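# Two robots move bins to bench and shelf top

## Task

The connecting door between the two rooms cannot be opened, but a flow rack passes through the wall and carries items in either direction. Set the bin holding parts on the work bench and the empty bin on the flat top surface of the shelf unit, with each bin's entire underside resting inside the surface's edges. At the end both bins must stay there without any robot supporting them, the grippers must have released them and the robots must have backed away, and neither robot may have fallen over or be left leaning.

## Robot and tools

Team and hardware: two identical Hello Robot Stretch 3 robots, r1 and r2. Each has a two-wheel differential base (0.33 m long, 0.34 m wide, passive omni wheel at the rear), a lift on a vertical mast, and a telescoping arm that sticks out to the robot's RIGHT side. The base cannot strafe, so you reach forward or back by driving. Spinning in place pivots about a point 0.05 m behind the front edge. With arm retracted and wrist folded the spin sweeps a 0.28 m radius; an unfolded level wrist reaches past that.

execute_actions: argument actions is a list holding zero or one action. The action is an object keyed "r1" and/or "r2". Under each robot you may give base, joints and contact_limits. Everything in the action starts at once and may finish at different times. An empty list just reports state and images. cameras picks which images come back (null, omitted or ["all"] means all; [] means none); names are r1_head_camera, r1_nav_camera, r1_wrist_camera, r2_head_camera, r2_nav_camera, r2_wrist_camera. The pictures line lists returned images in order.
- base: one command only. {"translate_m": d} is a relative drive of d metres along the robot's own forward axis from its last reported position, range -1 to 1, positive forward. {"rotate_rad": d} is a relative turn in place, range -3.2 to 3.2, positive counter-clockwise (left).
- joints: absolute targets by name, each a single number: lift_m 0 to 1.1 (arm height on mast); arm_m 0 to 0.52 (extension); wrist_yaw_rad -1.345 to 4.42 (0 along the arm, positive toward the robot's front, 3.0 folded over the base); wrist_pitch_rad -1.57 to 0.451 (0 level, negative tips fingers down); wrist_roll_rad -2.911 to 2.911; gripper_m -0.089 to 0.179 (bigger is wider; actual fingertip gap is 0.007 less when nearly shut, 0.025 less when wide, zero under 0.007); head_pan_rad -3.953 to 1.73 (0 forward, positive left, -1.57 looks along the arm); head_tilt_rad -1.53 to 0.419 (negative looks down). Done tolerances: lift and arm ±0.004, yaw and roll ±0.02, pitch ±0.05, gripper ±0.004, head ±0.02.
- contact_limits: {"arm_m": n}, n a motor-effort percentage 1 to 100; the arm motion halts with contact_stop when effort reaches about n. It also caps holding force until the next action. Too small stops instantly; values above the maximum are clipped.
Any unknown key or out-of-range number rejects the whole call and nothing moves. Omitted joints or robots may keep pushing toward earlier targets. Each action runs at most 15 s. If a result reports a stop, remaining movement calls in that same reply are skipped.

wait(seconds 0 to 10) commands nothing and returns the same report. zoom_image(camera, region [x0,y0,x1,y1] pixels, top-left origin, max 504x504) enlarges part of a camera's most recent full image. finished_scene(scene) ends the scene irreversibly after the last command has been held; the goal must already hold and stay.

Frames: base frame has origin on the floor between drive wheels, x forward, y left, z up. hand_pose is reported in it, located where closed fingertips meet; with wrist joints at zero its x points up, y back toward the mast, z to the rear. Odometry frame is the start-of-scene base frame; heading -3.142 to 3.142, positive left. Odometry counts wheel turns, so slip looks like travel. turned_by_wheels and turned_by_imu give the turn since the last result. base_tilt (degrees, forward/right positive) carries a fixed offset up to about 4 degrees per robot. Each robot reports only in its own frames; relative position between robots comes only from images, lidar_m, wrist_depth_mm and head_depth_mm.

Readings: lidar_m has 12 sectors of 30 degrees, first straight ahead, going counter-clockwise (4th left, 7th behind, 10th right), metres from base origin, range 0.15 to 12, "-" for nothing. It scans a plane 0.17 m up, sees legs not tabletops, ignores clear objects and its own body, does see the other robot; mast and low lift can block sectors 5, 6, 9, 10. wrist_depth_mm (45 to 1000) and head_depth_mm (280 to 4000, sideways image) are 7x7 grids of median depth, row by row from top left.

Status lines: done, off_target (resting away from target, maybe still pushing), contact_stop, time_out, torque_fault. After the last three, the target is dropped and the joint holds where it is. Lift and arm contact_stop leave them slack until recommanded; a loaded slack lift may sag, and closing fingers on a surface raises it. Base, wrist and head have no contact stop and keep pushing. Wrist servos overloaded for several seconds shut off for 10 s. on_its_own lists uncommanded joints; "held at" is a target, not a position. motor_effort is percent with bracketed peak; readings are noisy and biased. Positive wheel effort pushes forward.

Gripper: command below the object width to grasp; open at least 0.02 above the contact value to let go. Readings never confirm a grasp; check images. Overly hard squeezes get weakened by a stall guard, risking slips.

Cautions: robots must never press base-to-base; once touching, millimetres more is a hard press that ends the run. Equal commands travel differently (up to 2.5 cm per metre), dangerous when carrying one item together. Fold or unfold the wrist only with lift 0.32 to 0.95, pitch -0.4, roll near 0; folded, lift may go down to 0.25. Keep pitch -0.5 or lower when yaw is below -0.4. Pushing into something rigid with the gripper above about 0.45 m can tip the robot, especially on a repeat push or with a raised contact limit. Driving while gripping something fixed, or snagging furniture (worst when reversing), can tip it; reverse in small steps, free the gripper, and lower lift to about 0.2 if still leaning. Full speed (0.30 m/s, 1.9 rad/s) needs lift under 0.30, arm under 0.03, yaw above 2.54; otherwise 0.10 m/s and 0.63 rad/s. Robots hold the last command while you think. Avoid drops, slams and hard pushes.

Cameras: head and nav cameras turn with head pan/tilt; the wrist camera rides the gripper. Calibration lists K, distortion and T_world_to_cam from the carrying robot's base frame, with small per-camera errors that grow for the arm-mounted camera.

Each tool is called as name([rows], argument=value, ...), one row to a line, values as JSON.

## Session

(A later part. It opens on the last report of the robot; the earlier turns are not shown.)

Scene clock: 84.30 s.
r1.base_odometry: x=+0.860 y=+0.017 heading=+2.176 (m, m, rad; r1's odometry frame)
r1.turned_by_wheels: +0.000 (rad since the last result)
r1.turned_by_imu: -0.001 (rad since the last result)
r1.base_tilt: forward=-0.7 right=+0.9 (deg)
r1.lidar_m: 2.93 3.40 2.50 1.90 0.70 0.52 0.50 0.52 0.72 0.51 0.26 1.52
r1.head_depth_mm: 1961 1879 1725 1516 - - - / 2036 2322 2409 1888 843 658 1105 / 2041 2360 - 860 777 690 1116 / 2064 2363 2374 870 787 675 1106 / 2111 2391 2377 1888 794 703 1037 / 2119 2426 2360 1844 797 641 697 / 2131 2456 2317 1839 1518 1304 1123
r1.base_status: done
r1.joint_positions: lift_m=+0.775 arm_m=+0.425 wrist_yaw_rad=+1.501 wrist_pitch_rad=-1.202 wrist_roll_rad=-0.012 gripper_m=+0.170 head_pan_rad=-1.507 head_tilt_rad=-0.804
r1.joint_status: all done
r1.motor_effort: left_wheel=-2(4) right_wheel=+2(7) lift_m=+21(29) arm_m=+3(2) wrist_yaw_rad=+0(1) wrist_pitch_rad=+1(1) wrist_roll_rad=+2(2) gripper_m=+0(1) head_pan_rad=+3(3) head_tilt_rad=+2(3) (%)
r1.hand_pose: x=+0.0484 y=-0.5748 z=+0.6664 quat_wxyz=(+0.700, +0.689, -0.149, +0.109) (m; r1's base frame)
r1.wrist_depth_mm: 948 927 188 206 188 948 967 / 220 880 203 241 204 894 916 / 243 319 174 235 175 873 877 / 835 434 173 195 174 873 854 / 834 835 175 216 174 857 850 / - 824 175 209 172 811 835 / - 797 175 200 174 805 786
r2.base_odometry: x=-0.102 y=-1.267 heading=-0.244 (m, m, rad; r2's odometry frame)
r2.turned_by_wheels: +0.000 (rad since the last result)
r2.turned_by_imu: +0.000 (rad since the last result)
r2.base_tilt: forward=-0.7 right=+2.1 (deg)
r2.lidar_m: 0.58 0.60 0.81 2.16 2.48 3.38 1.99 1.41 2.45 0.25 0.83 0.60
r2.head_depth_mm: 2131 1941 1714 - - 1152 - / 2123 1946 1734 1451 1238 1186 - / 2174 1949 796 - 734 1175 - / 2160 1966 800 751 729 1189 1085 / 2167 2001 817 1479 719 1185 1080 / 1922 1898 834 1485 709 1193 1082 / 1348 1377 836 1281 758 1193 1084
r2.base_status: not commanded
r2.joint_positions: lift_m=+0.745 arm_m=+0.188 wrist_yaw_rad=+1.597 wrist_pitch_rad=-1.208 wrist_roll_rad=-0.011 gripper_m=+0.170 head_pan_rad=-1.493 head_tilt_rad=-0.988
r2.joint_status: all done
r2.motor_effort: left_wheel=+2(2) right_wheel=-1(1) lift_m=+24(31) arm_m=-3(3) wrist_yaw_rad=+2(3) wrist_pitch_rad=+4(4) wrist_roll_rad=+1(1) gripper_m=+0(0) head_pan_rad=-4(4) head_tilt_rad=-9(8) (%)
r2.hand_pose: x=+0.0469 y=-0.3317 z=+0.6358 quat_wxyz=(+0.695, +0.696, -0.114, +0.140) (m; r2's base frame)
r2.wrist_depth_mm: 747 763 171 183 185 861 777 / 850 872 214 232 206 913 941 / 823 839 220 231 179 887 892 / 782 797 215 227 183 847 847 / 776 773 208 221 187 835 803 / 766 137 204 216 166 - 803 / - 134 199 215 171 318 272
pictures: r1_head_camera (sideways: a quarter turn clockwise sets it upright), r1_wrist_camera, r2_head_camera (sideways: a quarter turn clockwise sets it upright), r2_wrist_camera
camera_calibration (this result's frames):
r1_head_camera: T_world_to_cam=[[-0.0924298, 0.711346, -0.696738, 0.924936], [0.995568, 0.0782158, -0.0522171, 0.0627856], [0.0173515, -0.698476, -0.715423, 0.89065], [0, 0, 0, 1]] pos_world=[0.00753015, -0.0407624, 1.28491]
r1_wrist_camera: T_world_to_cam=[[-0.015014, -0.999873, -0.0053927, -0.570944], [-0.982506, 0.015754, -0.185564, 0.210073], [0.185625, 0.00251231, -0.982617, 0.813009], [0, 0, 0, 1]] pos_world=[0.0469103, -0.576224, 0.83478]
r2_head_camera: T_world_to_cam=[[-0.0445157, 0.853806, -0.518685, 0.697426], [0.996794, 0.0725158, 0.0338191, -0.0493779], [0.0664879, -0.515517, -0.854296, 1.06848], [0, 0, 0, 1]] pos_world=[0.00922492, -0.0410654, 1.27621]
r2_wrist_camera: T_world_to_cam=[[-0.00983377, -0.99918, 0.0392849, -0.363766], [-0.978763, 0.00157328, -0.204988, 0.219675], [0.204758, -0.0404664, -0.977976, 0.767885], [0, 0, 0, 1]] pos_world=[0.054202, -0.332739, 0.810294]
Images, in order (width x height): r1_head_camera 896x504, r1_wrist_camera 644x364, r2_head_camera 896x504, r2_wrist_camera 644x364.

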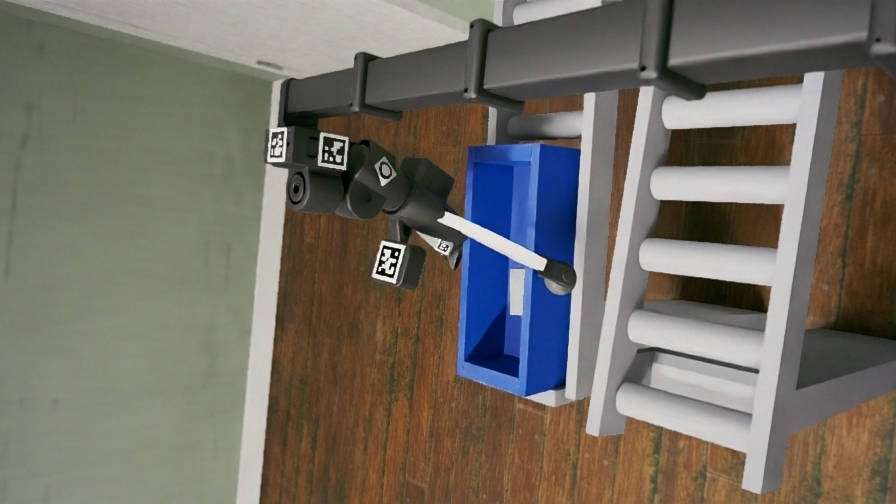

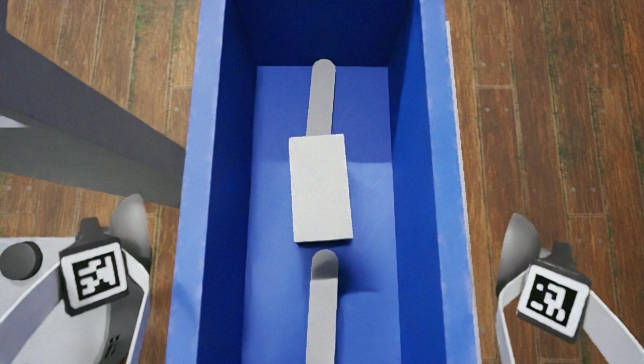

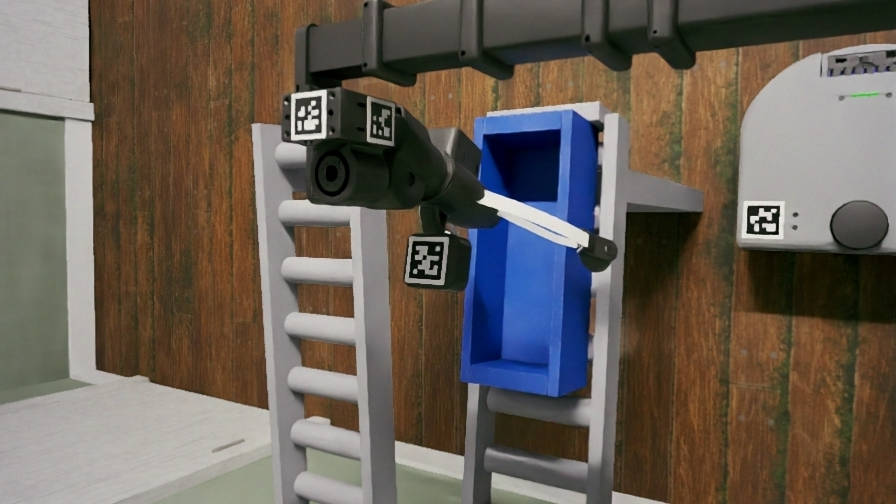

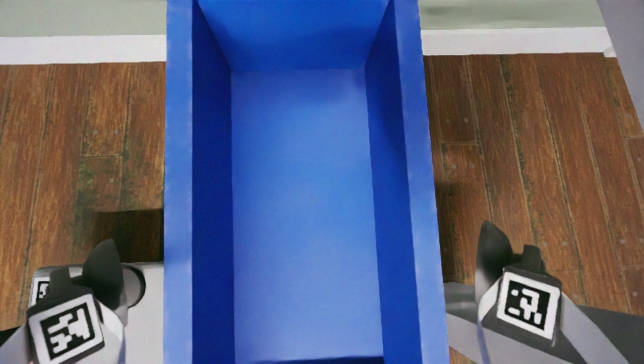

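execute_actions([
  {"r1":{"joints":{"lift_m":0.771,"gripper_m":0.08}},"r2":{"joints":{"lift_m":0.738,"gripper_m":0.08}}},
], cameras=[])

execute_actions([
  {"r1":{"joints":{"lift_m":0.85}},"r2":{"joints":{"lift_m":0.82}}},
], cameras=[])

execute_actions([
  {"r1":{"base":{"translate_m":1.0},"joints":{"lift_m":1.0,"wrist_pitch_rad":-1.12,"head_pan_rad":-0.9,"head_tilt_rad":-0.5}},"r2":{"base":{"translate_m":-1.0},"joints":{"lift_m":0.86,"wrist_pitch_rad":-1.29,"head_tilt_rad":-0.8}}},
], cameras=["r1_nav_camera","r1_wrist_camera","r2_nav_camera","r2_wrist_camera"])

Scene clock: 85.93 s.
r1.base_odometry: x=+0.860 y=+0.017 heading=+2.176 (m, m, rad; r1's odometry frame)
r1.turned_by_wheels: +0.000 (rad since the last result)
r1.turned_by_imu: +0.000 (rad since the last result)
r1.base_tilt: forward=-0.7 right=+0.9 (deg)
r1.lidar_m: 2.93 3.41 2.51 1.89 0.70 0.52 0.50 0.52 0.72 0.51 0.26 1.52
r1.head_depth_mm: 1972 1876 1745 1509 - - - / 2039 2305 2421 1898 849 657 1101 / 2055 2331 - 862 779 691 1117 / 2069 2353 2425 873 794 678 1107 / 2091 2390 2376 1875 794 704 1038 / 2126 2434 2370 1862 783 642 697 / 2154 2459 2331 1838 1524 1301 1117
r1.base_status: not commanded
r1.joint_positions: lift_m=+0.771 arm_m=+0.425 wrist_yaw_rad=+1.502 wrist_pitch_rad=-1.200 wrist_roll_rad=-0.014 gripper_m=+0.081 head_pan_rad=-1.507 head_tilt_rad=-0.804
r1.joint_status: all done
r1.motor_effort: left_wheel=-3(2) right_wheel=+3(3) lift_m=+21(23) arm_m=+3(3) wrist_yaw_rad=-1(0) wrist_pitch_rad=+0(1) wrist_roll_rad=+3(3) gripper_m=-17(94) head_pan_rad=+3(3) head_tilt_rad=+2(3) (%)
r1.hand_pose: x=+0.0489 y=-0.5748 z=+0.6625 quat_wxyz=(+0.700, +0.689, -0.149, +0.111) (m; r1's base frame)
r1.wrist_depth_mm: 930 924 187 203 185 921 952 / 220 903 201 236 177 892 877 / 247 315 173 229 176 879 898 / 829 428 175 192 174 879 868 / 837 838 176 202 173 835 845 / - - 176 208 173 - 837 / - 806 177 201 173 772 788
r2.base_odometry: x=-0.102 y=-1.267 heading=-0.244 (m, m, rad; r2's odometry frame)
r2.turned_by_wheels: +0.000 (rad since the last result)
r2.turned_by_imu: +0.000 (rad since the last result)
r2.base_tilt: forward=-0.5 right=+2.1 (deg)
r2.lidar_m: 0.58 0.60 0.81 2.17 2.47 3.38 1.99 1.41 2.45 0.25 0.83 0.60
r2.head_depth_mm: 2124 1928 1692 - - - - / 2120 1941 1743 1434 1247 1178 - / 2149 1955 793 - 731 1169 - / 2176 1946 799 755 734 1187 1080 / 2163 1970 820 1479 718 1188 1078 / 1938 1899 840 1485 706 1192 1080 / 1371 1382 838 1289 758 1197 1082
r2.base_status: not commanded
r2.joint_positions: lift_m=+0.738 arm_m=+0.188 wrist_yaw_rad=+1.597 wrist_pitch_rad=-1.208 wrist_roll_rad=-0.011 gripper_m=+0.081 head_pan_rad=-1.493 head_tilt_rad=-0.988
r2.joint_status: all done
r2.motor_effort: left_wheel=+2(1) right_wheel=-1(1) lift_m=+26(26) arm_m=-3(3) wrist_yaw_rad=+2(2) wrist_pitch_rad=+4(4) wrist_roll_rad=+1(1) gripper_m=-22(96) head_pan_rad=-4(4) head_tilt_rad=-7(8) (%)
r2.hand_pose: x=+0.0470 y=-0.3317 z=+0.6287 quat_wxyz=(+0.695, +0.696, -0.114, +0.140) (m; r2's base frame)
r2.wrist_depth_mm: 752 722 171 183 170 853 822 / 856 829 215 222 173 901 911 / 823 830 217 221 178 881 888 / 800 811 213 217 159 837 853 / 771 793 210 213 161 819 831 / - 129 205 210 164 793 798 / - - 200 206 149 317 277
pictures: none
No camera images: the call's "cameras" was empty. Leave "cameras" out to get every camera's image.

Scene clock: 87.50 s.
r1.base_odometry: x=+0.860 y=+0.017 heading=+2.176 (m, m, rad; r1's odometry frame)
r1.turned_by_wheels: +0.000 (rad since the last result)
r1.turned_by_imu: +0.000 (rad since the last result)
r1.base_tilt: forward=-0.7 right=+1.0 (deg)
r1.lidar_m: 2.93 3.42 2.50 1.90 0.71 0.52 0.50 0.52 0.72 0.50 0.26 1.52
r1.head_depth_mm: 1942 1840 1544 - - 669 601 / 2025 2249 2372 1871 844 659 1102 / 2039 2298 - 789 780 690 1110 / 2084 2368 2502 797 791 679 1114 / 2114 2407 2358 817 791 704 1035 / 2123 2424 2351 1807 797 640 690 / 2129 2467 2313 1856 1528 1298 1118
r1.base_status: not commanded
r1.joint_positions: lift_m=+0.849 arm_m=+0.425 wrist_yaw_rad=+1.502 wrist_pitch_rad=-1.219 wrist_roll_rad=-0.013 gripper_m=+0.081 head_pan_rad=-1.507 head_tilt_rad=-0.804
r1.joint_status: all done
r1.motor_effort: left_wheel=-1(2) right_wheel=+3(3) lift_m=+41(40) arm_m=+3(3) wrist_yaw_rad=-1(1) wrist_pitch_rad=+10(11) wrist_roll_rad=+2(5) gripper_m=-17(18) head_pan_rad=+3(2) head_tilt_rad=+2(3) (%)
r1.hand_pose: x=+0.0441 y=-0.5745 z=+0.7394 quat_wxyz=(+0.701, +0.691, -0.143, +0.104) (m; r1's base frame)
r1.wrist_depth_mm: 220 - 192 201 185 970 - / 220 975 194 241 182 976 1000 / 219 314 195 232 180 988 961 / 220 508 170 194 180 920 919 / 220 916 172 188 178 926 909 / 211 - 174 207 175 - 903 / - 868 177 200 174 862 896
r2.base_odometry: x=-0.102 y=-1.267 heading=-0.244 (m, m, rad; r2's odometry frame)
r2.turned_by_wheels: +0.000 (rad since the last result)
r2.turned_by_imu: +0.000 (rad since the last result)
r2.base_tilt: forward=-0.6 right=+2.2 (deg)
r2.lidar_m: 0.58 0.60 0.81 2.17 2.48 3.37 1.99 1.41 2.45 0.25 0.83 0.60
r2.head_depth_mm: 2103 1999 1622 1427 1301 1165 1067 / 2135 2022 - 1413 1240 1188 - / 2149 1992 - 681 691 1178 - / 2163 1958 811 675 704 1186 1083 / 2186 1998 817 679 696 1183 1080 / 1931 1895 838 777 704 1190 1086 / 1365 1373 837 1285 758 1197 1088
r2.base_status: not commanded
r2.joint_positions: lift_m=+0.820 arm_m=+0.188 wrist_yaw_rad=+1.597 wrist_pitch_rad=-1.208 wrist_roll_rad=-0.011 gripper_m=+0.087 head_pan_rad=-1.493 head_tilt_rad=-0.988
r2.joint_status: all done
r2.on_its_own: gripper_m is held at +0.086, not at your +0.080, by its stall guard, which is not easing now
r2.motor_effort: left_wheel=+1(2) right_wheel=-1(1) lift_m=+37(38) arm_m=-3(4) wrist_yaw_rad=+2(2) wrist_pitch_rad=+4(4) wrist_roll_rad=+1(1) gripper_m=-20(22) head_pan_rad=-4(4) head_tilt_rad=-8(8) (%)
r2.hand_pose: x=+0.0470 y=-0.3316 z=+0.7103 quat_wxyz=(+0.695, +0.696, -0.114, +0.140) (m; r2's base frame)
r2.wrist_depth_mm: 767 736 171 183 171 765 251 / 955 896 215 224 174 978 222 / 886 898 217 221 179 970 213 / 867 900 213 217 158 929 197 / 829 840 208 212 160 884 198 / 810 129 206 209 164 886 200 / - - 199 206 147 318 199
pictures: none
No camera images: the call's "cameras" was empty. Leave "cameras" out to get every camera's image.

Scene clock: 98.80 s.
r1.base_odometry: x=+0.291 y=+0.839 heading=+2.176 (m, m, rad; r1's odometry frame)
r1.turned_by_wheels: +0.000 (rad since the last result)
r1.turned_by_imu: -0.009 (rad since the last result)
r1.base_tilt: forward=-0.7 right=+1.0 (deg)
r1.lidar_m: 1.93 2.93 2.49 2.41 2.13 1.56 1.51 0.88 2.12 2.37 0.65 0.62
r1.head_depth_mm: 2120 2245 2387 2581 671 1514 1360 / 2254 2390 2587 2602 1392 1556 1353 / 2428 2593 2822 1218 1949 1549 1335 / 2604 2817 3133 1206 934 1636 1340 / 2831 3142 3292 1187 848 843 982 / 3098 3351 3494 1177 843 1513 1277 / 2878 3095 1899 1164 904 1596 1309
r1.base_status: done
r1.joint_positions: lift_m=+0.999 arm_m=+0.425 wrist_yaw_rad=+1.502 wrist_pitch_rad=-1.147 wrist_roll_rad=-0.013 gripper_m=+0.081 head_pan_rad=-0.907 head_tilt_rad=-0.508
r1.joint_status: all done
r1.motor_effort: left_wheel=-1(3) right_wheel=+2(10) lift_m=+40(42) arm_m=+2(2) wrist_yaw_rad=+0(1) wrist_pitch_rad=+14(18) wrist_roll_rad=+3(3) gripper_m=-16(16) head_pan_rad=+3(24) head_tilt_rad=+4(31) (%)
r1.hand_pose: x=+0.0619 y=-0.5757 z=+0.8947 quat_wxyz=(+0.697, +0.685, -0.167, +0.129) (m; r1's base frame)
r1.wrist_depth_mm: - - 193 200 186 - 706 / - - 195 238 213 - - / - - 198 240 181 - - / - - 169 197 179 - - / - - 172 189 178 - - / - - 175 206 175 - - / - - 176 197 173 - -
r2.base_odometry: x=-1.073 y=-1.026 heading=-0.244 (m, m, rad; r2's odometry frame)
r2.turned_by_wheels: +0.000 (rad since the last result)
r2.turned_by_imu: +0.003 (rad since the last result)
r2.base_tilt: forward=-0.8 right=+2.1 (deg)
r2.lidar_m: 0.98 1.64 2.22 2.38 2.47 2.85 2.74 1.03 0.54 2.37 2.25 0.98
r2.head_depth_mm: 1996 2329 2178 1632 1178 1162 1085 / 2028 2325 - - 609 1174 1088 / 2023 2333 2208 - 628 1171 1099 / 2024 2331 2072 1777 630 1206 1091 / 2032 2323 2072 1705 629 1209 1104 / 2053 2379 2092 1719 1398 1233 1101 / 2042 2392 2108 1727 1467 1267 1113
r2.base_status: done
r2.joint_positions: lift_m=+0.860 arm_m=+0.188 wrist_yaw_rad=+1.597 wrist_pitch_rad=-1.292 wrist_roll_rad=-0.011 gripper_m=+0.087 head_pan_rad=-1.493 head_tilt_rad=-0.804
r2.joint_status: all done
r2.on_its_own: gripper_m is held at +0.086, not at your +0.080, by its stall guard, which is not easing now
r2.motor_effort: left_wheel=+1(2) right_wheel=+0(6) lift_m=+37(39) arm_m=-4(4) wrist_yaw_rad=+2(2) wrist_pitch_rad=+1(3) wrist_roll_rad=+1(1) gripper_m=-20(20) head_pan_rad=-5(4) head_tilt_rad=+3(27) (%)
r2.hand_pose: x=+0.0259 y=-0.3322 z=+0.7454 quat_wxyz=(+0.700, +0.701, -0.085, +0.111) (m; r2's base frame)
r2.wrist_depth_mm: 960 957 171 185 169 - - / 924 970 216 222 174 984 - / 913 918 216 220 178 945 989 / 899 876 213 217 158 963 973 / 876 507 209 212 161 921 966 / 867 129 205 209 165 905 924 / 860 - 200 205 168 885 919
pictures: r1_nav_camera (sideways: a quarter turn counterclockwise sets it upright), r1_wrist_camera, r2_nav_camera (sideways: a quarter turn counterclockwise sets it upright), r2_wrist_camera
camera_calibration (this result's frames):
r1_nav_camera: T_world_to_cam=[[0.291404, -0.409059, 0.864728, -1.08247], [-0.775378, -0.630417, -0.0369243, 0.101889], [0.560243, -0.659731, -0.500882, 0.597987], [0, 0, 0, 1]] pos_world=[0.0594197, 0.0159496, 1.23932]
r1_wrist_camera: T_world_to_cam=[[-0.0124655, -0.99992, -0.00200098, -0.57356], [-0.970944, 0.0125825, -0.238978, 0.310909], [0.238984, -0.00103614, -0.971023, 1.0192], [0, 0, 0, 1]] pos_world=[0.0511523, -0.57637, 1.06282]
r2_nav_camera: T_world_to_cam=[[0.0922449, -0.750832, 0.65402, -0.811681], [-0.995488, -0.084215, 0.0437254, 0.00271797], [0.0222478, -0.655102, -0.755213, 0.937181], [0, 0, 0, 1]] pos_world=[0.0567289, 0.00474189, 1.23851]
r2_wrist_camera: T_world_to_cam=[[-0.00636572, -0.99909, 0.0421761, -0.371046], [-0.992484, 0.00115805, -0.122365, 0.160221], [0.122205, -0.042638, -0.991589, 0.890978], [0, 0, 0, 1]] pos_world=[0.0477732, -0.332904, 0.918739]
Images, in order (width x height): r1_nav_camera 672x504, r1_wrist_camera 644x364, r2_nav_camera 672x504, r2_wrist_camera 644x364.

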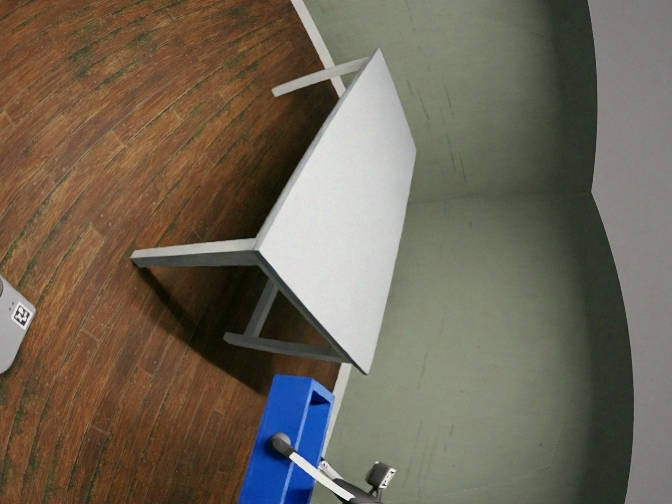

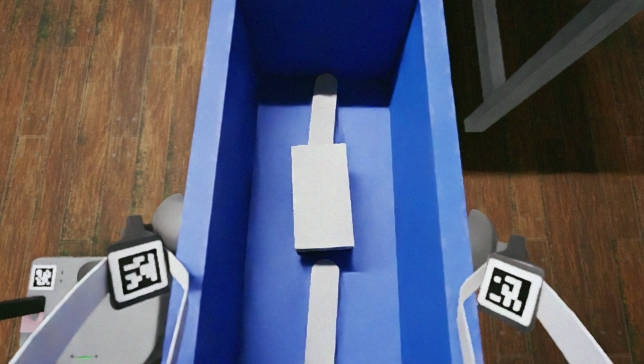

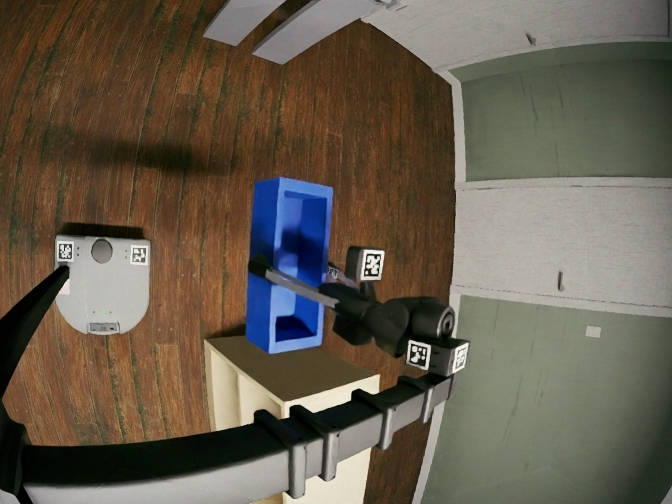

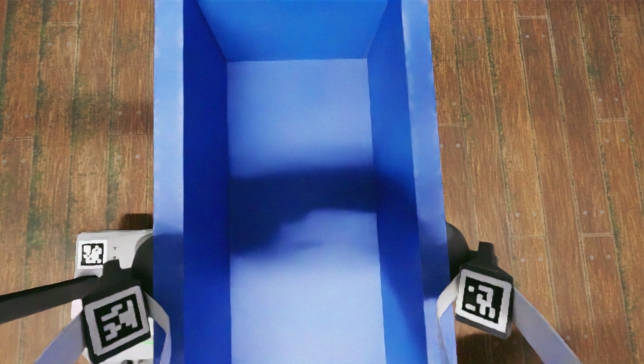

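execute_actions([
  {"r1":{"base":{"translate_m":0.65},"joints":{"lift_m":1.02,"gripper_m":0.065,"wrist_pitch_rad":-1.05,"arm_m":0.45,"head_pan_rad":-1.5,"head_tilt_rad":-0.69}},"r2":{"base":{"translate_m":-0.62},"joints":{"arm_m":0.455}}},
], cameras=["r1_head_camera","r1_wrist_camera","r2_head_camera","r2_wrist_camera"])

Scene clock: 106.87 s.
r1.base_odometry: x=-0.079 y=+1.374 heading=+2.176 (m, m, rad; r1's odometry frame)
r1.turned_by_wheels: +0.000 (rad since the last result)
r1.turned_by_imu: -0.006 (rad since the last result)
r1.base_tilt: forward=-0.6 right=+1.0 (deg)
r1.lidar_m: 2.17 2.25 2.50 2.41 2.50 2.24 1.52 1.56 0.45 1.07 1.11 1.30
r1.head_depth_mm: 1962 2251 2488 2161 734 619 1219 / 1945 2268 2381 872 709 617 853 / 2034 2265 1114 636 705 627 1212 / 2054 2248 2504 650 697 625 1211 / 2065 2300 1204 657 695 1320 1200 / 2062 2314 1186 653 690 1306 1195 / 2083 2362 1174 864 684 1330 1191
r1.base_status: done
r1.joint_positions: lift_m=+1.020 arm_m=+0.450 wrist_yaw_rad=+1.502 wrist_pitch_rad=-1.081 wrist_roll_rad=-0.013 gripper_m=+0.069 head_pan_rad=-1.493 head_tilt_rad=-0.681
r1.joint_status: gripper_m off_target (ended at +0.069, target +0.065); the others done
r1.motor_effort: left_wheel=-1(4) right_wheel=+1(9) lift_m=+40(41) arm_m=+3(2) wrist_yaw_rad=-1(1) wrist_pitch_rad=+16(21) wrist_roll_rad=+3(3) gripper_m=-20(79) head_pan_rad=-2(24) head_tilt_rad=-4(24) (%)
r1.hand_pose: x=+0.0776 y=-0.6018 z=+0.9207 quat_wxyz=(+0.693, +0.679, -0.190, +0.152) (m; r1's base frame)
r1.wrist_depth_mm: - 390 192 200 187 389 396 / - 375 195 243 213 375 379 / - 354 198 241 181 356 361 / - 336 169 198 179 339 340 / - 325 172 190 177 326 331 / - 306 175 207 175 - 312 / - 296 177 198 173 298 300
r2.base_odometry: x=-1.674 y=-0.876 heading=-0.243 (m, m, rad; r2's odometry frame)
r2.turned_by_wheels: +0.000 (rad since the last result)
r2.turned_by_imu: +0.003 (rad since the last result)
r2.base_tilt: forward=-0.8 right=+1.9 (deg)
r2.lidar_m: 1.59 2.29 2.46 2.37 2.46 2.19 2.12 1.02 0.54 2.39 0.50 1.64
r2.head_depth_mm: 2001 2207 - 862 783 1109 1085 / 1988 2331 2056 823 789 1152 1089 / 2017 - 1917 809 791 1164 1095 / 2027 2333 2021 814 813 1171 1097 / 2046 2328 2101 811 819 1173 1099 / 2030 2340 2106 989 822 1213 1105 / 2071 2366 2142 1734 1465 1262 1107
r2.base_status: done
r2.joint_positions: lift_m=+0.860 arm_m=+0.455 wrist_yaw_rad=+1.598 wrist_pitch_rad=-1.292 wrist_roll_rad=-0.011 gripper_m=+0.087 head_pan_rad=-1.493 head_tilt_rad=-0.803
r2.joint_status: all done
r2.on_its_own: gripper_m is held at +0.086, not at your +0.080, by its stall guard, which is not easing now
r2.motor_effort: left_wheel=+1(3) right_wheel=+0(5) lift_m=+37(37) arm_m=+3(4) wrist_yaw_rad=+2(2) wrist_pitch_rad=+1(1) wrist_roll_rad=+2(1) gripper_m=-20(20) head_pan_rad=-5(5) head_tilt_rad=+2(2) (%)
r2.hand_pose: x=+0.0258 y=-0.5987 z=+0.7454 quat_wxyz=(+0.700, +0.701, -0.085, +0.111) (m; r2's base frame)
r2.wrist_depth_mm: 959 320 172 184 170 - - / 942 313 216 224 174 - - / 936 305 216 220 178 962 973 / 907 300 211 217 157 318 944 / 870 292 209 213 161 918 954 / - 128 207 209 164 925 927 / - 280 200 206 167 299 890
pictures: r1_head_camera (sideways: a quarter turn clockwise sets it upright), r1_wrist_camera, r2_head_camera (sideways: a quarter turn clockwise sets it upright), r2_wrist_camera
camera_calibration (this result's frames):
r1_head_camera: T_world_to_cam=[[-0.0953781, 0.6199, -0.778862, 1.03199], [0.994876, 0.0857342, -0.0535944, 0.0645914], [0.0335519, -0.779983, -0.624901, 0.772808], [0, 0, 0, 1]] pos_world=[0.00823947, -0.0424905, 1.29017]
r1_wrist_camera: T_world_to_cam=[[-0.0127045, -0.999918, 0.00166029, -0.602751], [-0.953238, 0.01161, -0.301999, 0.388799], [0.301955, -0.0054194, -0.953307, 1.01683], [0, 0, 0, 1]] pos_world=[0.0559243, -0.601705, 1.08777]
r2_head_camera: T_world_to_cam=[[-0.0360185, 0.744761, -0.666359, 0.889771], [0.996308, 0.0787594, 0.0341728, -0.0498436], [0.0779326, -0.662667, -0.744848, 0.926115], [0, 0, 0, 1]] pos_world=[0.0095333, -0.045035, 1.28442]
r2_wrist_camera: T_world_to_cam=[[-0.00601953, -0.999092, 0.0421843, -0.637264], [-0.992515, 0.000823823, -0.122117, 0.160081], [0.121971, -0.0426036, -0.991619, 0.879663], [0, 0, 0, 1]] pos_world=[0.0477531, -0.599341, 0.918721]
Images, in order (width x height): r1_head_camera 896x504, r1_wrist_camera 644x364, r2_head_camera 896x504, r2_wrist_camera 644x364.

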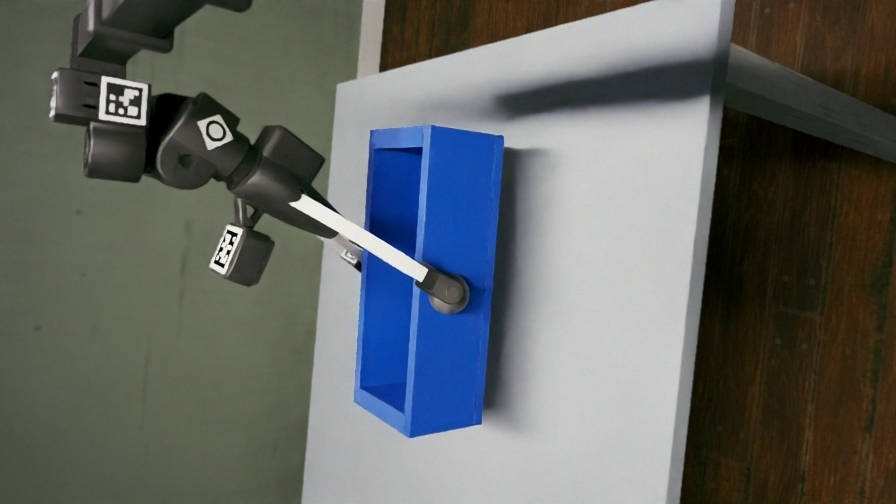

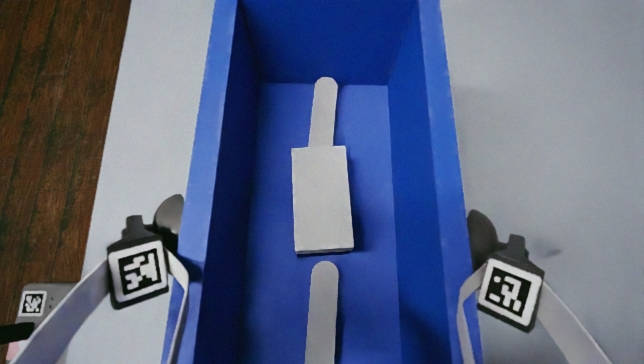

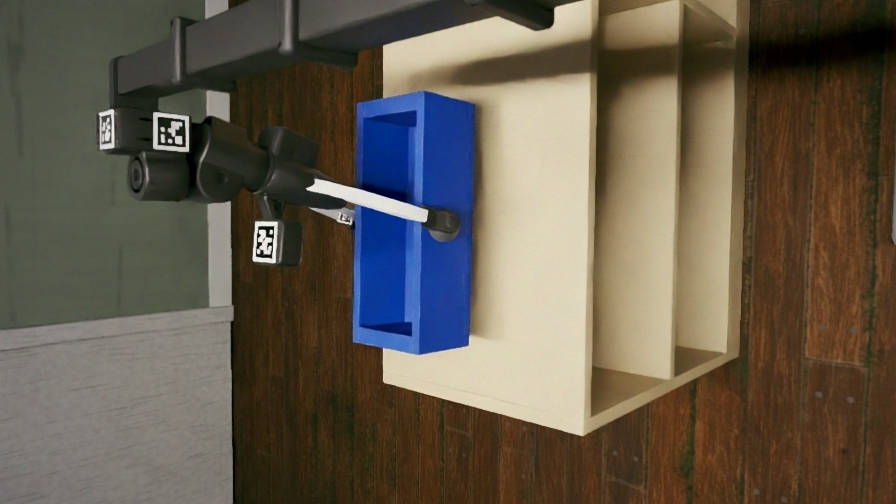

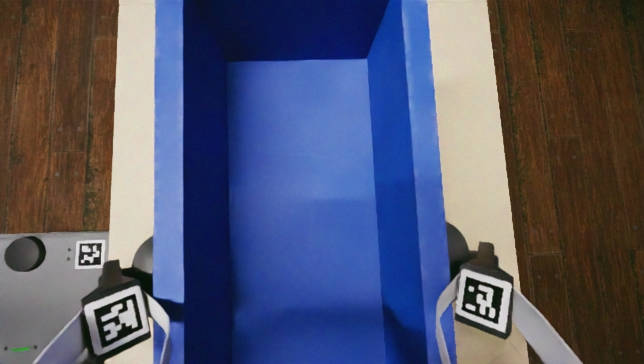

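execute_actions([
  {"r1":{"joints":{"lift_m":0.934,"wrist_pitch_rad":-1.04}},"r2":{"joints":{"lift_m":0.787,"wrist_pitch_rad":-1.32}}},
], cameras=[])

Scene clock: 108.60 s.
r1.base_odometry: x=-0.079 y=+1.374 heading=+2.176 (m, m, rad; r1's odometry frame)
r1.turned_by_wheels: +0.000 (rad since the last result)
r1.turned_by_imu: +0.000 (rad since the last result)
r1.base_tilt: forward=-0.7 right=+1.0 (deg)
r1.lidar_m: 2.17 2.26 2.50 2.41 2.51 2.24 1.53 1.56 0.44 1.07 1.11 1.30
r1.head_depth_mm: 2003 2170 - 2022 734 620 1225 / 2013 2174 1191 903 709 615 854 / 2029 2186 - 760 679 625 1211 / 2038 2302 2474 758 680 623 1205 / 2079 2337 1202 769 692 1307 1203 / 2062 2341 1185 769 690 1307 1194 / 2098 2381 1171 865 686 1327 1188
r1.base_status: not commanded
r1.joint_positions: lift_m=+0.934 arm_m=+0.450 wrist_yaw_rad=+1.502 wrist_pitch_rad=-1.073 wrist_roll_rad=-0.013 gripper_m=+0.069 head_pan_rad=-1.493 head_tilt_rad=-0.681
r1.joint_status: all done
r1.motor_effort: left_wheel=-1(1) right_wheel=+1(1) lift_m=+26(37) arm_m=+2(3) wrist_yaw_rad=+0(0) wrist_pitch_rad=+17(19) wrist_roll_rad=+3(2) gripper_m=-20(20) head_pan_rad=-2(2) head_tilt_rad=-5(4) (%)
r1.hand_pose: x=+0.0795 y=-0.6019 z=+0.8362 quat_wxyz=(+0.693, +0.678, -0.193, +0.155) (m; r1's base frame)
r1.wrist_depth_mm: - 289 191 201 187 291 294 / - 273 195 241 212 279 280 / 265 260 196 241 181 266 264 / 249 251 170 197 179 251 253 / 238 240 173 189 177 242 243 / 230 225 175 209 175 - 232 / 217 219 177 196 173 219 222
r2.base_odometry: x=-1.674 y=-0.876 heading=-0.243 (m, m, rad; r2's odometry frame)
r2.turned_by_wheels: +0.000 (rad since the last result)
r2.turned_by_imu: +0.000 (rad since the last result)
r2.base_tilt: forward=-0.5 right=+2.0 (deg)
r2.lidar_m: 1.59 2.28 2.46 2.37 2.46 2.20 2.12 1.02 0.54 2.39 0.50 1.64
r2.head_depth_mm: 2009 2330 2131 - 784 1145 1067 / 2033 2274 1997 833 786 1153 1091 / 2030 2290 - 828 790 1166 1093 / 2050 2347 2145 836 813 1169 1095 / 2043 2340 2080 862 819 1170 1103 / 2035 2366 2105 988 820 1216 1105 / 2053 2348 2113 1734 1455 1255 1103
r2.base_status: not commanded
r2.joint_positions: lift_m=+0.787 arm_m=+0.455 wrist_yaw_rad=+1.598 wrist_pitch_rad=-1.321 wrist_roll_rad=-0.011 gripper_m=+0.087 head_pan_rad=-1.493 head_tilt_rad=-0.803
r2.joint_status: all done
r2.on_its_own: gripper_m is held at +0.086, not at your +0.080, by its stall guard, which is not easing now
r2.motor_effort: left_wheel=+1(1) right_wheel=+0(0) lift_m=+26(29) arm_m=+4(4) wrist_yaw_rad=+2(2) wrist_pitch_rad=+0(3) wrist_roll_rad=+1(1) gripper_m=-20(20) head_pan_rad=-5(5) head_tilt_rad=+2(3) (%)
r2.hand_pose: x=+0.0186 y=-0.5988 z=+0.6716 quat_wxyz=(+0.701, +0.702, -0.075, +0.101) (m; r2's base frame)
r2.wrist_depth_mm: 540 236 172 185 169 249 958 / 537 232 217 223 174 246 921 / 528 229 217 220 178 243 912 / 227 225 211 214 158 236 870 / 220 222 208 213 160 235 867 / 217 129 205 209 164 231 844 / - 214 200 206 166 227 843
pictures: none
No camera images: the call's "cameras" was empty. Leave "cameras" out to get every camera's image.

execute_actions([
  {"r1":{"joints":{"lift_m":0.921}},"r2":{"joints":{"lift_m":0.781}}},
], cameras=[])

Scene clock: 109.53 s.
r1.base_odometry: x=-0.079 y=+1.374 heading=+2.176 (m, m, rad; r1's odometry frame)
r1.turned_by_wheels: +0.000 (rad since the last result)
r1.turned_by_imu: +0.000 (rad since the last result)
r1.base_tilt: forward=-0.7 right=+1.0 (deg)
r1.lidar_m: 2.17 2.25 2.51 2.41 2.51 2.24 1.52 1.56 0.45 1.07 1.11 1.30
r1.head_depth_mm: 1989 2177 - 2012 715 620 1223 / 1995 2170 1184 904 708 617 856 / 2038 2224 - 759 683 628 1216 / 2043 2264 2472 785 681 624 1208 / 2041 2318 1200 773 693 1313 1196 / 2073 2305 1188 778 690 1313 1199 / 2127 2330 1175 868 684 1326 1185
r1.base_status: not commanded
r1.joint_positions: lift_m=+0.921 arm_m=+0.450 wrist_yaw_rad=+1.502 wrist_pitch_rad=-1.066 wrist_roll_rad=-0.013 gripper_m=+0.069 head_pan_rad=-1.493 head_tilt_rad=-0.681
r1.joint_status: all done
r1.motor_effort: left_wheel=+0(1) right_wheel=+3(4) lift_m=+21(23) arm_m=+3(3) wrist_yaw_rad=+0(0) wrist_pitch_rad=+13(17) wrist_roll_rad=+2(2) gripper_m=-20(20) head_pan_rad=-2(2) head_tilt_rad=-5(4) (%)
r1.hand_pose: x=+0.0812 y=-0.6020 z=+0.8241 quat_wxyz=(+0.692, +0.677, -0.195, +0.157) (m; r1's base frame)
r1.wrist_depth_mm: - 276 192 200 189 280 286 / 262 263 193 240 214 267 266 / 251 249 195 238 182 254 252 / 236 236 168 196 180 241 243 / 224 229 171 189 178 230 231 / 219 213 173 207 177 - 221 / 207 208 175 197 174 209 211
r2.base_odometry: x=-1.674 y=-0.876 heading=-0.243 (m, m, rad; r2's odometry frame)
r2.turned_by_wheels: +0.000 (rad since the last result)
r2.turned_by_imu: +0.000 (rad since the last result)
r2.base_tilt: forward=-0.7 right=+2.0 (deg)
r2.lidar_m: 1.59 2.28 2.47 2.37 2.46 2.20 2.11 1.01 0.54 2.39 0.50 1.64
r2.head_depth_mm: 2019 2351 2093 - - 1141 1073 / 2016 2263 1990 832 785 1147 1085 / 2020 2290 - 830 793 1159 1091 / 2059 2357 2128 837 813 1175 1102 / 2013 2386 2103 863 818 1165 1100 / 2055 2320 2120 987 818 1211 1109 / 2040 2389 2141 1731 1454 1263 1109
r2.base_status: not commanded
r2.joint_positions: lift_m=+0.781 arm_m=+0.455 wrist_yaw_rad=+1.598 wrist_pitch_rad=-1.321 wrist_roll_rad=-0.011 gripper_m=+0.087 head_pan_rad=-1.493 head_tilt_rad=-0.803
r2.joint_status: all done
r2.on_its_own: gripper_m is held at +0.086, not at your +0.080, by its stall guard, which is not easing now
r2.motor_effort: left_wheel=+1(0) right_wheel=+0(0) lift_m=+26(26) arm_m=+4(4) wrist_yaw_rad=+2(2) wrist_pitch_rad=+0(0) wrist_roll_rad=+1(1) gripper_m=-20(20) head_pan_rad=-4(4) head_tilt_rad=+2(2) (%)
r2.hand_pose: x=+0.0186 y=-0.5988 z=+0.6656 quat_wxyz=(+0.701, +0.702, -0.075, +0.101) (m; r2's base frame)
r2.wrist_depth_mm: 232 231 172 184 169 246 924 / 227 227 216 222 174 240 880 / 222 224 216 219 179 234 893 / 219 220 214 215 157 233 885 / 215 217 209 212 160 229 870 / 210 129 205 209 164 226 839 / 209 208 200 206 167 221 825
pictures: none
No camera images: the call's "cameras" was empty. Leave "cameras" out to get every camera's image.

execute_actions([
  {"r1":{"joints":{"gripper_m":0.17}},"r2":{"joints":{"gripper_m":0.17}}},
], cameras=[])

execute_actions([
  {"r1":{"joints":{"lift_m":1.03}},"r2":{"joints":{"lift_m":0.89}}},
], cameras=[])

execute_actions([
  {"r1":{"joints":{"arm_m":0.1}},"r2":{"joints":{"arm_m":0.1}}},
], cameras=["r1_head_camera","r2_head_camera"])

Scene clock: 111.17 s.
r1.base_odometry: x=-0.079 y=+1.374 heading=+2.176 (m, m, rad; r1's odometry frame)
r1.turned_by_wheels: +0.000 (rad since the last result)
r1.turned_by_imu: +0.000 (rad since the last result)
r1.base_tilt: forward=-0.7 right=+1.0 (deg)
r1.lidar_m: 2.17 2.26 2.50 2.41 2.50 2.24 1.53 1.56 0.44 1.07 1.11 1.30
r1.head_depth_mm: 1970 2154 - 2017 714 618 1226 / 2000 2190 1185 904 711 616 853 / 2054 2242 - 762 683 626 1216 / 2034 2275 2468 776 682 624 1205 / 2060 2301 1203 775 690 1308 1203 / 2077 2315 1192 774 688 1305 1198 / 2101 2363 1181 868 685 1331 1195
r1.base_status: not commanded
r1.joint_positions: lift_m=+0.921 arm_m=+0.450 wrist_yaw_rad=+1.502 wrist_pitch_rad=-1.051 wrist_roll_rad=-0.013 gripper_m=+0.170 head_pan_rad=-1.493 head_tilt_rad=-0.681
r1.joint_status: all done
r1.motor_effort: left_wheel=-1(2) right_wheel=+1(4) lift_m=+23(23) arm_m=+3(3) wrist_yaw_rad=+0(0) wrist_pitch_rad=+5(13) wrist_roll_rad=+2(2) gripper_m=+1(87) head_pan_rad=-2(2) head_tilt_rad=-4(5) (%)
r1.hand_pose: x=+0.0848 y=-0.6023 z=+0.8256 quat_wxyz=(+0.691, +0.675, -0.200, +0.162) (m; r1's base frame)
r1.wrist_depth_mm: - 281 192 194 187 286 290 / 273 264 222 242 214 270 271 / 254 252 196 242 181 257 258 / 239 240 170 199 181 244 248 / 229 230 172 190 177 235 231 / - 217 173 209 175 221 223 / 209 208 177 199 174 210 211
r2.base_odometry: x=-1.674 y=-0.876 heading=-0.243 (m, m, rad; r2's odometry frame)
r2.turned_by_wheels: +0.000 (rad since the last result)
r2.turned_by_imu: +0.000 (rad since the last result)
r2.base_tilt: forward=-0.7 right=+1.9 (deg)
r2.lidar_m: 1.59 2.29 2.47 2.37 2.46 2.20 2.12 1.02 0.54 2.39 0.50 1.65
r2.head_depth_mm: 2020 2334 2102 - - 1142 1068 / 1996 2259 1988 828 788 1153 1092 / 2015 2315 - 830 792 1168 1093 / 2032 2357 2139 838 812 1169 1107 / 2035 2353 2105 859 820 1175 1098 / 2051 2377 2130 989 825 1223 1105 / 2045 2335 2117 1718 1449 1250 1108
r2.base_status: not commanded
r2.joint_positions: lift_m=+0.781 arm_m=+0.455 wrist_yaw_rad=+1.598 wrist_pitch_rad=-1.321 wrist_roll_rad=-0.011 gripper_m=+0.170 head_pan_rad=-1.493 head_tilt_rad=-0.803
r2.joint_status: all done
r2.motor_effort: left_wheel=+1(1) right_wheel=+0(0) lift_m=+26(26) arm_m=+4(4) wrist_yaw_rad=+2(2) wrist_pitch_rad=+0(0) wrist_roll_rad=+1(1) gripper_m=+0(83) head_pan_rad=-4(4) head_tilt_rad=+3(3) (%)
r2.hand_pose: x=+0.0186 y=-0.5989 z=+0.6656 quat_wxyz=(+0.701, +0.702, -0.075, +0.101) (m; r2's base frame)
r2.wrist_depth_mm: 232 231 171 183 170 245 929 / 228 229 216 224 174 242 911 / 223 225 216 220 178 235 881 / 219 220 214 217 158 232 890 / 216 218 209 214 161 230 851 / - 214 204 209 165 - 835 / - 211 199 205 148 221 854
pictures: none
No camera images: the call's "cameras" was empty. Leave "cameras" out to get every camera's image.

Scene clock: 113.00 s.
r1.base_odometry: x=-0.079 y=+1.374 heading=+2.176 (m, m, rad; r1's odometry frame)
r1.turned_by_wheels: +0.000 (rad since the last result)
r1.turned_by_imu: +0.000 (rad since the last result)
r1.base_tilt: forward=-0.7 right=+1.0 (deg)
r1.lidar_m: 2.17 2.26 2.50 2.41 2.50 2.25 1.53 1.56 0.44 1.06 1.11 1.30
r1.head_depth_mm: 1953 2245 2482 2260 738 617 1224 / 1960 2300 2413 907 708 616 856 / 2010 2236 1121 779 681 628 1210 / 2033 2258 2475 786 679 623 1205 / 2056 2286 1196 772 690 1307 1195 / 2058 2315 1189 774 691 1307 1195 / 2109 2364 1177 868 685 1329 1195
r1.base_status: not commanded
r1.joint_positions: lift_m=+1.030 arm_m=+0.450 wrist_yaw_rad=+1.502 wrist_pitch_rad=-1.050 wrist_roll_rad=-0.013 gripper_m=+0.170 head_pan_rad=-1.493 head_tilt_rad=-0.681
r1.joint_status: all done
r1.motor_effort: left_wheel=-1(1) right_wheel=+2(2) lift_m=+36(39) arm_m=+3(3) wrist_yaw_rad=-1(0) wrist_pitch_rad=+5(6) wrist_roll_rad=+2(2) gripper_m=+1(1) head_pan_rad=-2(2) head_tilt_rad=-5(4) (%)
r1.hand_pose: x=+0.0849 y=-0.6023 z=+0.9341 quat_wxyz=(+0.691, +0.675, -0.201, +0.163) (m; r1's base frame)
r1.wrist_depth_mm: - - 416 422 420 425 420 / - 400 398 396 398 396 403 / - 382 369 326 378 375 380 / - 355 351 343 353 361 359 / - 341 337 323 337 349 344 / - 318 319 312 321 330 329 / - 308 304 299 306 315 310
r2.base_odometry: x=-1.674 y=-0.876 heading=-0.243 (m, m, rad; r2's odometry frame)
r2.turned_by_wheels: +0.000 (rad since the last result)
r2.turned_by_imu: +0.000 (rad since the last result)
r2.base_tilt: forward=-0.6 right=+2.1 (deg)
r2.lidar_m: 1.59 2.29 2.47 2.38 2.46 2.20 2.12 1.02 0.53 2.39 0.50 1.64
r2.head_depth_mm: 1972 - 1968 882 783 1106 1083 / 1969 2337 2060 835 788 1147 1087 / 1983 - 2010 829 788 1162 1095 / 2044 2333 2079 836 811 1176 1096 / 2046 2329 2099 860 822 1175 1102 / 2030 2356 2123 990 821 1212 1106 / 2032 2385 2114 1746 1459 1263 1108
r2.base_status: not commanded
r2.joint_positions: lift_m=+0.890 arm_m=+0.455 wrist_yaw_rad=+1.598 wrist_pitch_rad=-1.321 wrist_roll_rad=-0.011 gripper_m=+0.170 head_pan_rad=-1.493 head_tilt_rad=-0.803
r2.joint_status: all done
r2.motor_effort: left_wheel=+1(1) right_wheel=+0(0) lift_m=+35(36) arm_m=+4(4) wrist_yaw_rad=+2(3) wrist_pitch_rad=+0(0) wrist_roll_rad=+1(1) gripper_m=+0(0) head_pan_rad=-5(4) head_tilt_rad=+2(3) (%)
r2.hand_pose: x=+0.0186 y=-0.5989 z=+0.7742 quat_wxyz=(+0.701, +0.702, -0.075, +0.101) (m; r2's base frame)
r2.wrist_depth_mm: 962 346 352 355 361 - - / 948 342 279 255 350 - - / 934 337 329 330 348 - - / 924 332 324 329 338 956 963 / - 319 319 321 334 985 950 / - 316 314 315 327 - 967 / - 314 310 309 326 330 935
pictures: none
No camera images: the call's "cameras" was empty. Leave "cameras" out to get every camera's image.

Scene clock: 116.83 s.
r1.base_odometry: x=-0.079 y=+1.374 heading=+2.176 (m, m, rad; r1's odometry frame)
r1.turned_by_wheels: +0.000 (rad since the last result)
r1.turned_by_imu: -0.001 (rad since the last result)
r1.base_tilt: forward=-0.7 right=+1.0 (deg)
r1.lidar_m: 2.17 2.25 2.51 2.41 2.50 2.25 1.53 1.56 0.44 1.07 1.11 1.30
r1.head_depth_mm: 1988 2155 - - 737 620 1228 / 2003 2142 - - - 615 854 / 2027 2230 2417 - - 626 1209 / 2043 2278 2442 926 - 1325 1201 / 2041 2288 1203 955 655 621 1178 / 2089 2344 1187 888 688 1305 1248 / 2094 2332 1174 864 684 1327 1210
r1.base_status: not commanded
r1.joint_positions: lift_m=+1.030 arm_m=+0.100 wrist_yaw_rad=+1.502 wrist_pitch_rad=-1.050 wrist_roll_rad=-0.013 gripper_m=+0.170 head_pan_rad=-1.493 head_tilt_rad=-0.682
r1.joint_status: all done
r1.motor_effort: left_wheel=-1(1) right_wheel=+2(1) lift_m=+37(36) arm_m=-2(1) wrist_yaw_rad=+0(1) wrist_pitch_rad=+5(5) wrist_roll_rad=+2(2) gripper_m=+1(1) head_pan_rad=-2(2) head_tilt_rad=-4(4) (%)
r1.hand_pose: x=+0.0849 y=-0.2528 z=+0.9341 quat_wxyz=(+0.691, +0.675, -0.201, +0.162) (m; r1's base frame)
r1.wrist_depth_mm: - - - - - 429 424 / - - - - - 402 405 / - - - - - 384 377 / - - - - - 361 358 / - - - - - 345 343 / - - - - - 327 328 / - - - - - 310 313
r2.base_odometry: x=-1.674 y=-0.876 heading=-0.243 (m, m, rad; r2's odometry frame)
r2.turned_by_wheels: +0.000 (rad since the last result)
r2.turned_by_imu: +0.000 (rad since the last result)
r2.base_tilt: forward=-0.6 right=+1.8 (deg)
r2.lidar_m: 1.59 2.28 2.47 2.37 2.47 2.20 2.11 1.01 0.54 2.39 0.50 1.64
r2.head_depth_mm: 2011 2323 2175 - 782 1111 1084 / 2018 2350 2108 - - 1151 1098 / 2043 2347 2076 - - 1164 1093 / 2049 2353 2075 834 995 1169 1085 / 2042 2362 2084 864 818 1175 1099 / 2030 2339 2096 984 819 1214 1105 / 2030 2384 2130 1747 1459 1270 1104
r2.base_status: not commanded
r2.joint_positions: lift_m=+0.890 arm_m=+0.100 wrist_yaw_rad=+1.599 wrist_pitch_rad=-1.321 wrist_roll_rad=-0.011 gripper_m=+0.170 head_pan_rad=-1.493 head_tilt_rad=-0.803
r2.joint_status: all done
r2.motor_effort: left_wheel=+1(1) right_wheel=+0(0) lift_m=+35(35) arm_m=-4(3) wrist_yaw_rad=+0(2) wrist_pitch_rad=+0(0) wrist_roll_rad=+1(1) gripper_m=+0(0) head_pan_rad=-4(4) head_tilt_rad=+2(3) (%)
r2.hand_pose: x=+0.0186 y=-0.2444 z=+0.7742 quat_wxyz=(+0.701, +0.702, -0.074, +0.101) (m; r2's base frame)
r2.wrist_depth_mm: 968 998 976 - - 367 370 / 959 954 964 990 628 356 358 / 972 934 960 - 622 354 333 / 900 912 939 959 625 348 339 / 913 947 - 948 616 344 337 / 903 - - 934 608 - 337 / - 881 918 921 590 331 310
pictures: r1_head_camera (sideways: a quarter turn clockwise sets it upright), r2_head_camera (sideways: a quarter turn clockwise sets it upright)
camera_calibration (this result's frames):
r1_head_camera: T_world_to_cam=[[-0.0953663, 0.620105, -0.778701, 1.03178], [0.994878, 0.0857039, -0.0535924, 0.0645887], [0.0335047, -0.779823, -0.625102, 0.773071], [0, 0, 0, 1]] pos_world=[0.00823735, -0.0424876, 1.29016]
r2_head_camera: T_world_to_cam=[[-0.0360076, 0.744629, -0.666507, 0.889964], [0.996307, 0.0787653, 0.0341726, -0.0498433], [0.0779435, -0.662815, -0.744715, 0.925943], [0, 0, 0, 1]] pos_world=[0.00953353, -0.0450385, 1.28443]
Images, in order (width x height): r1_head_camera 896x504, r2_head_camera 896x504.

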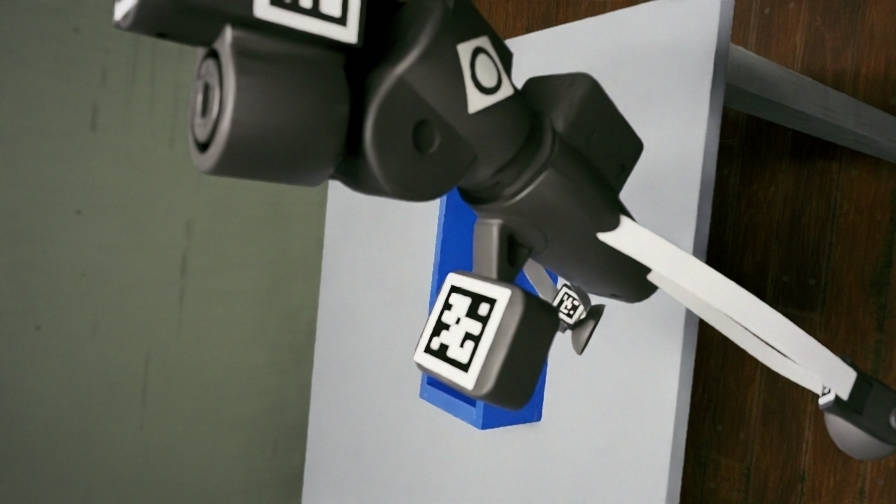

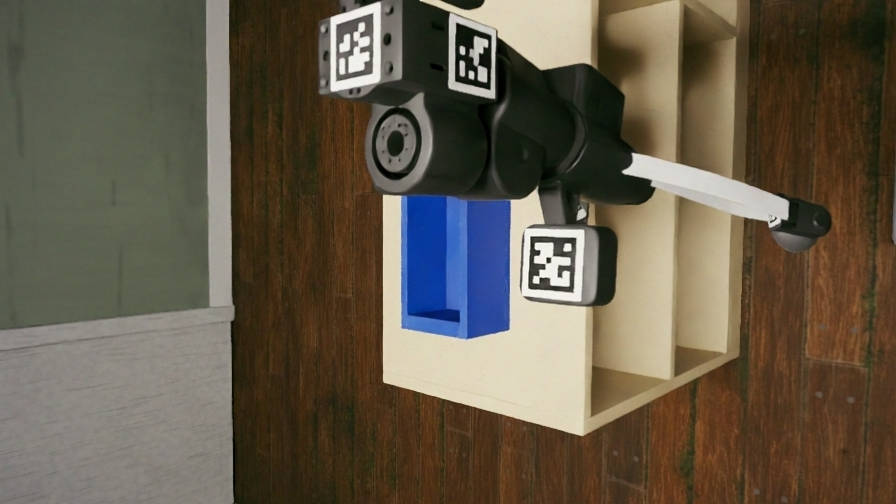

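finished_scene(scene=2)

The scene is finished: the task was done.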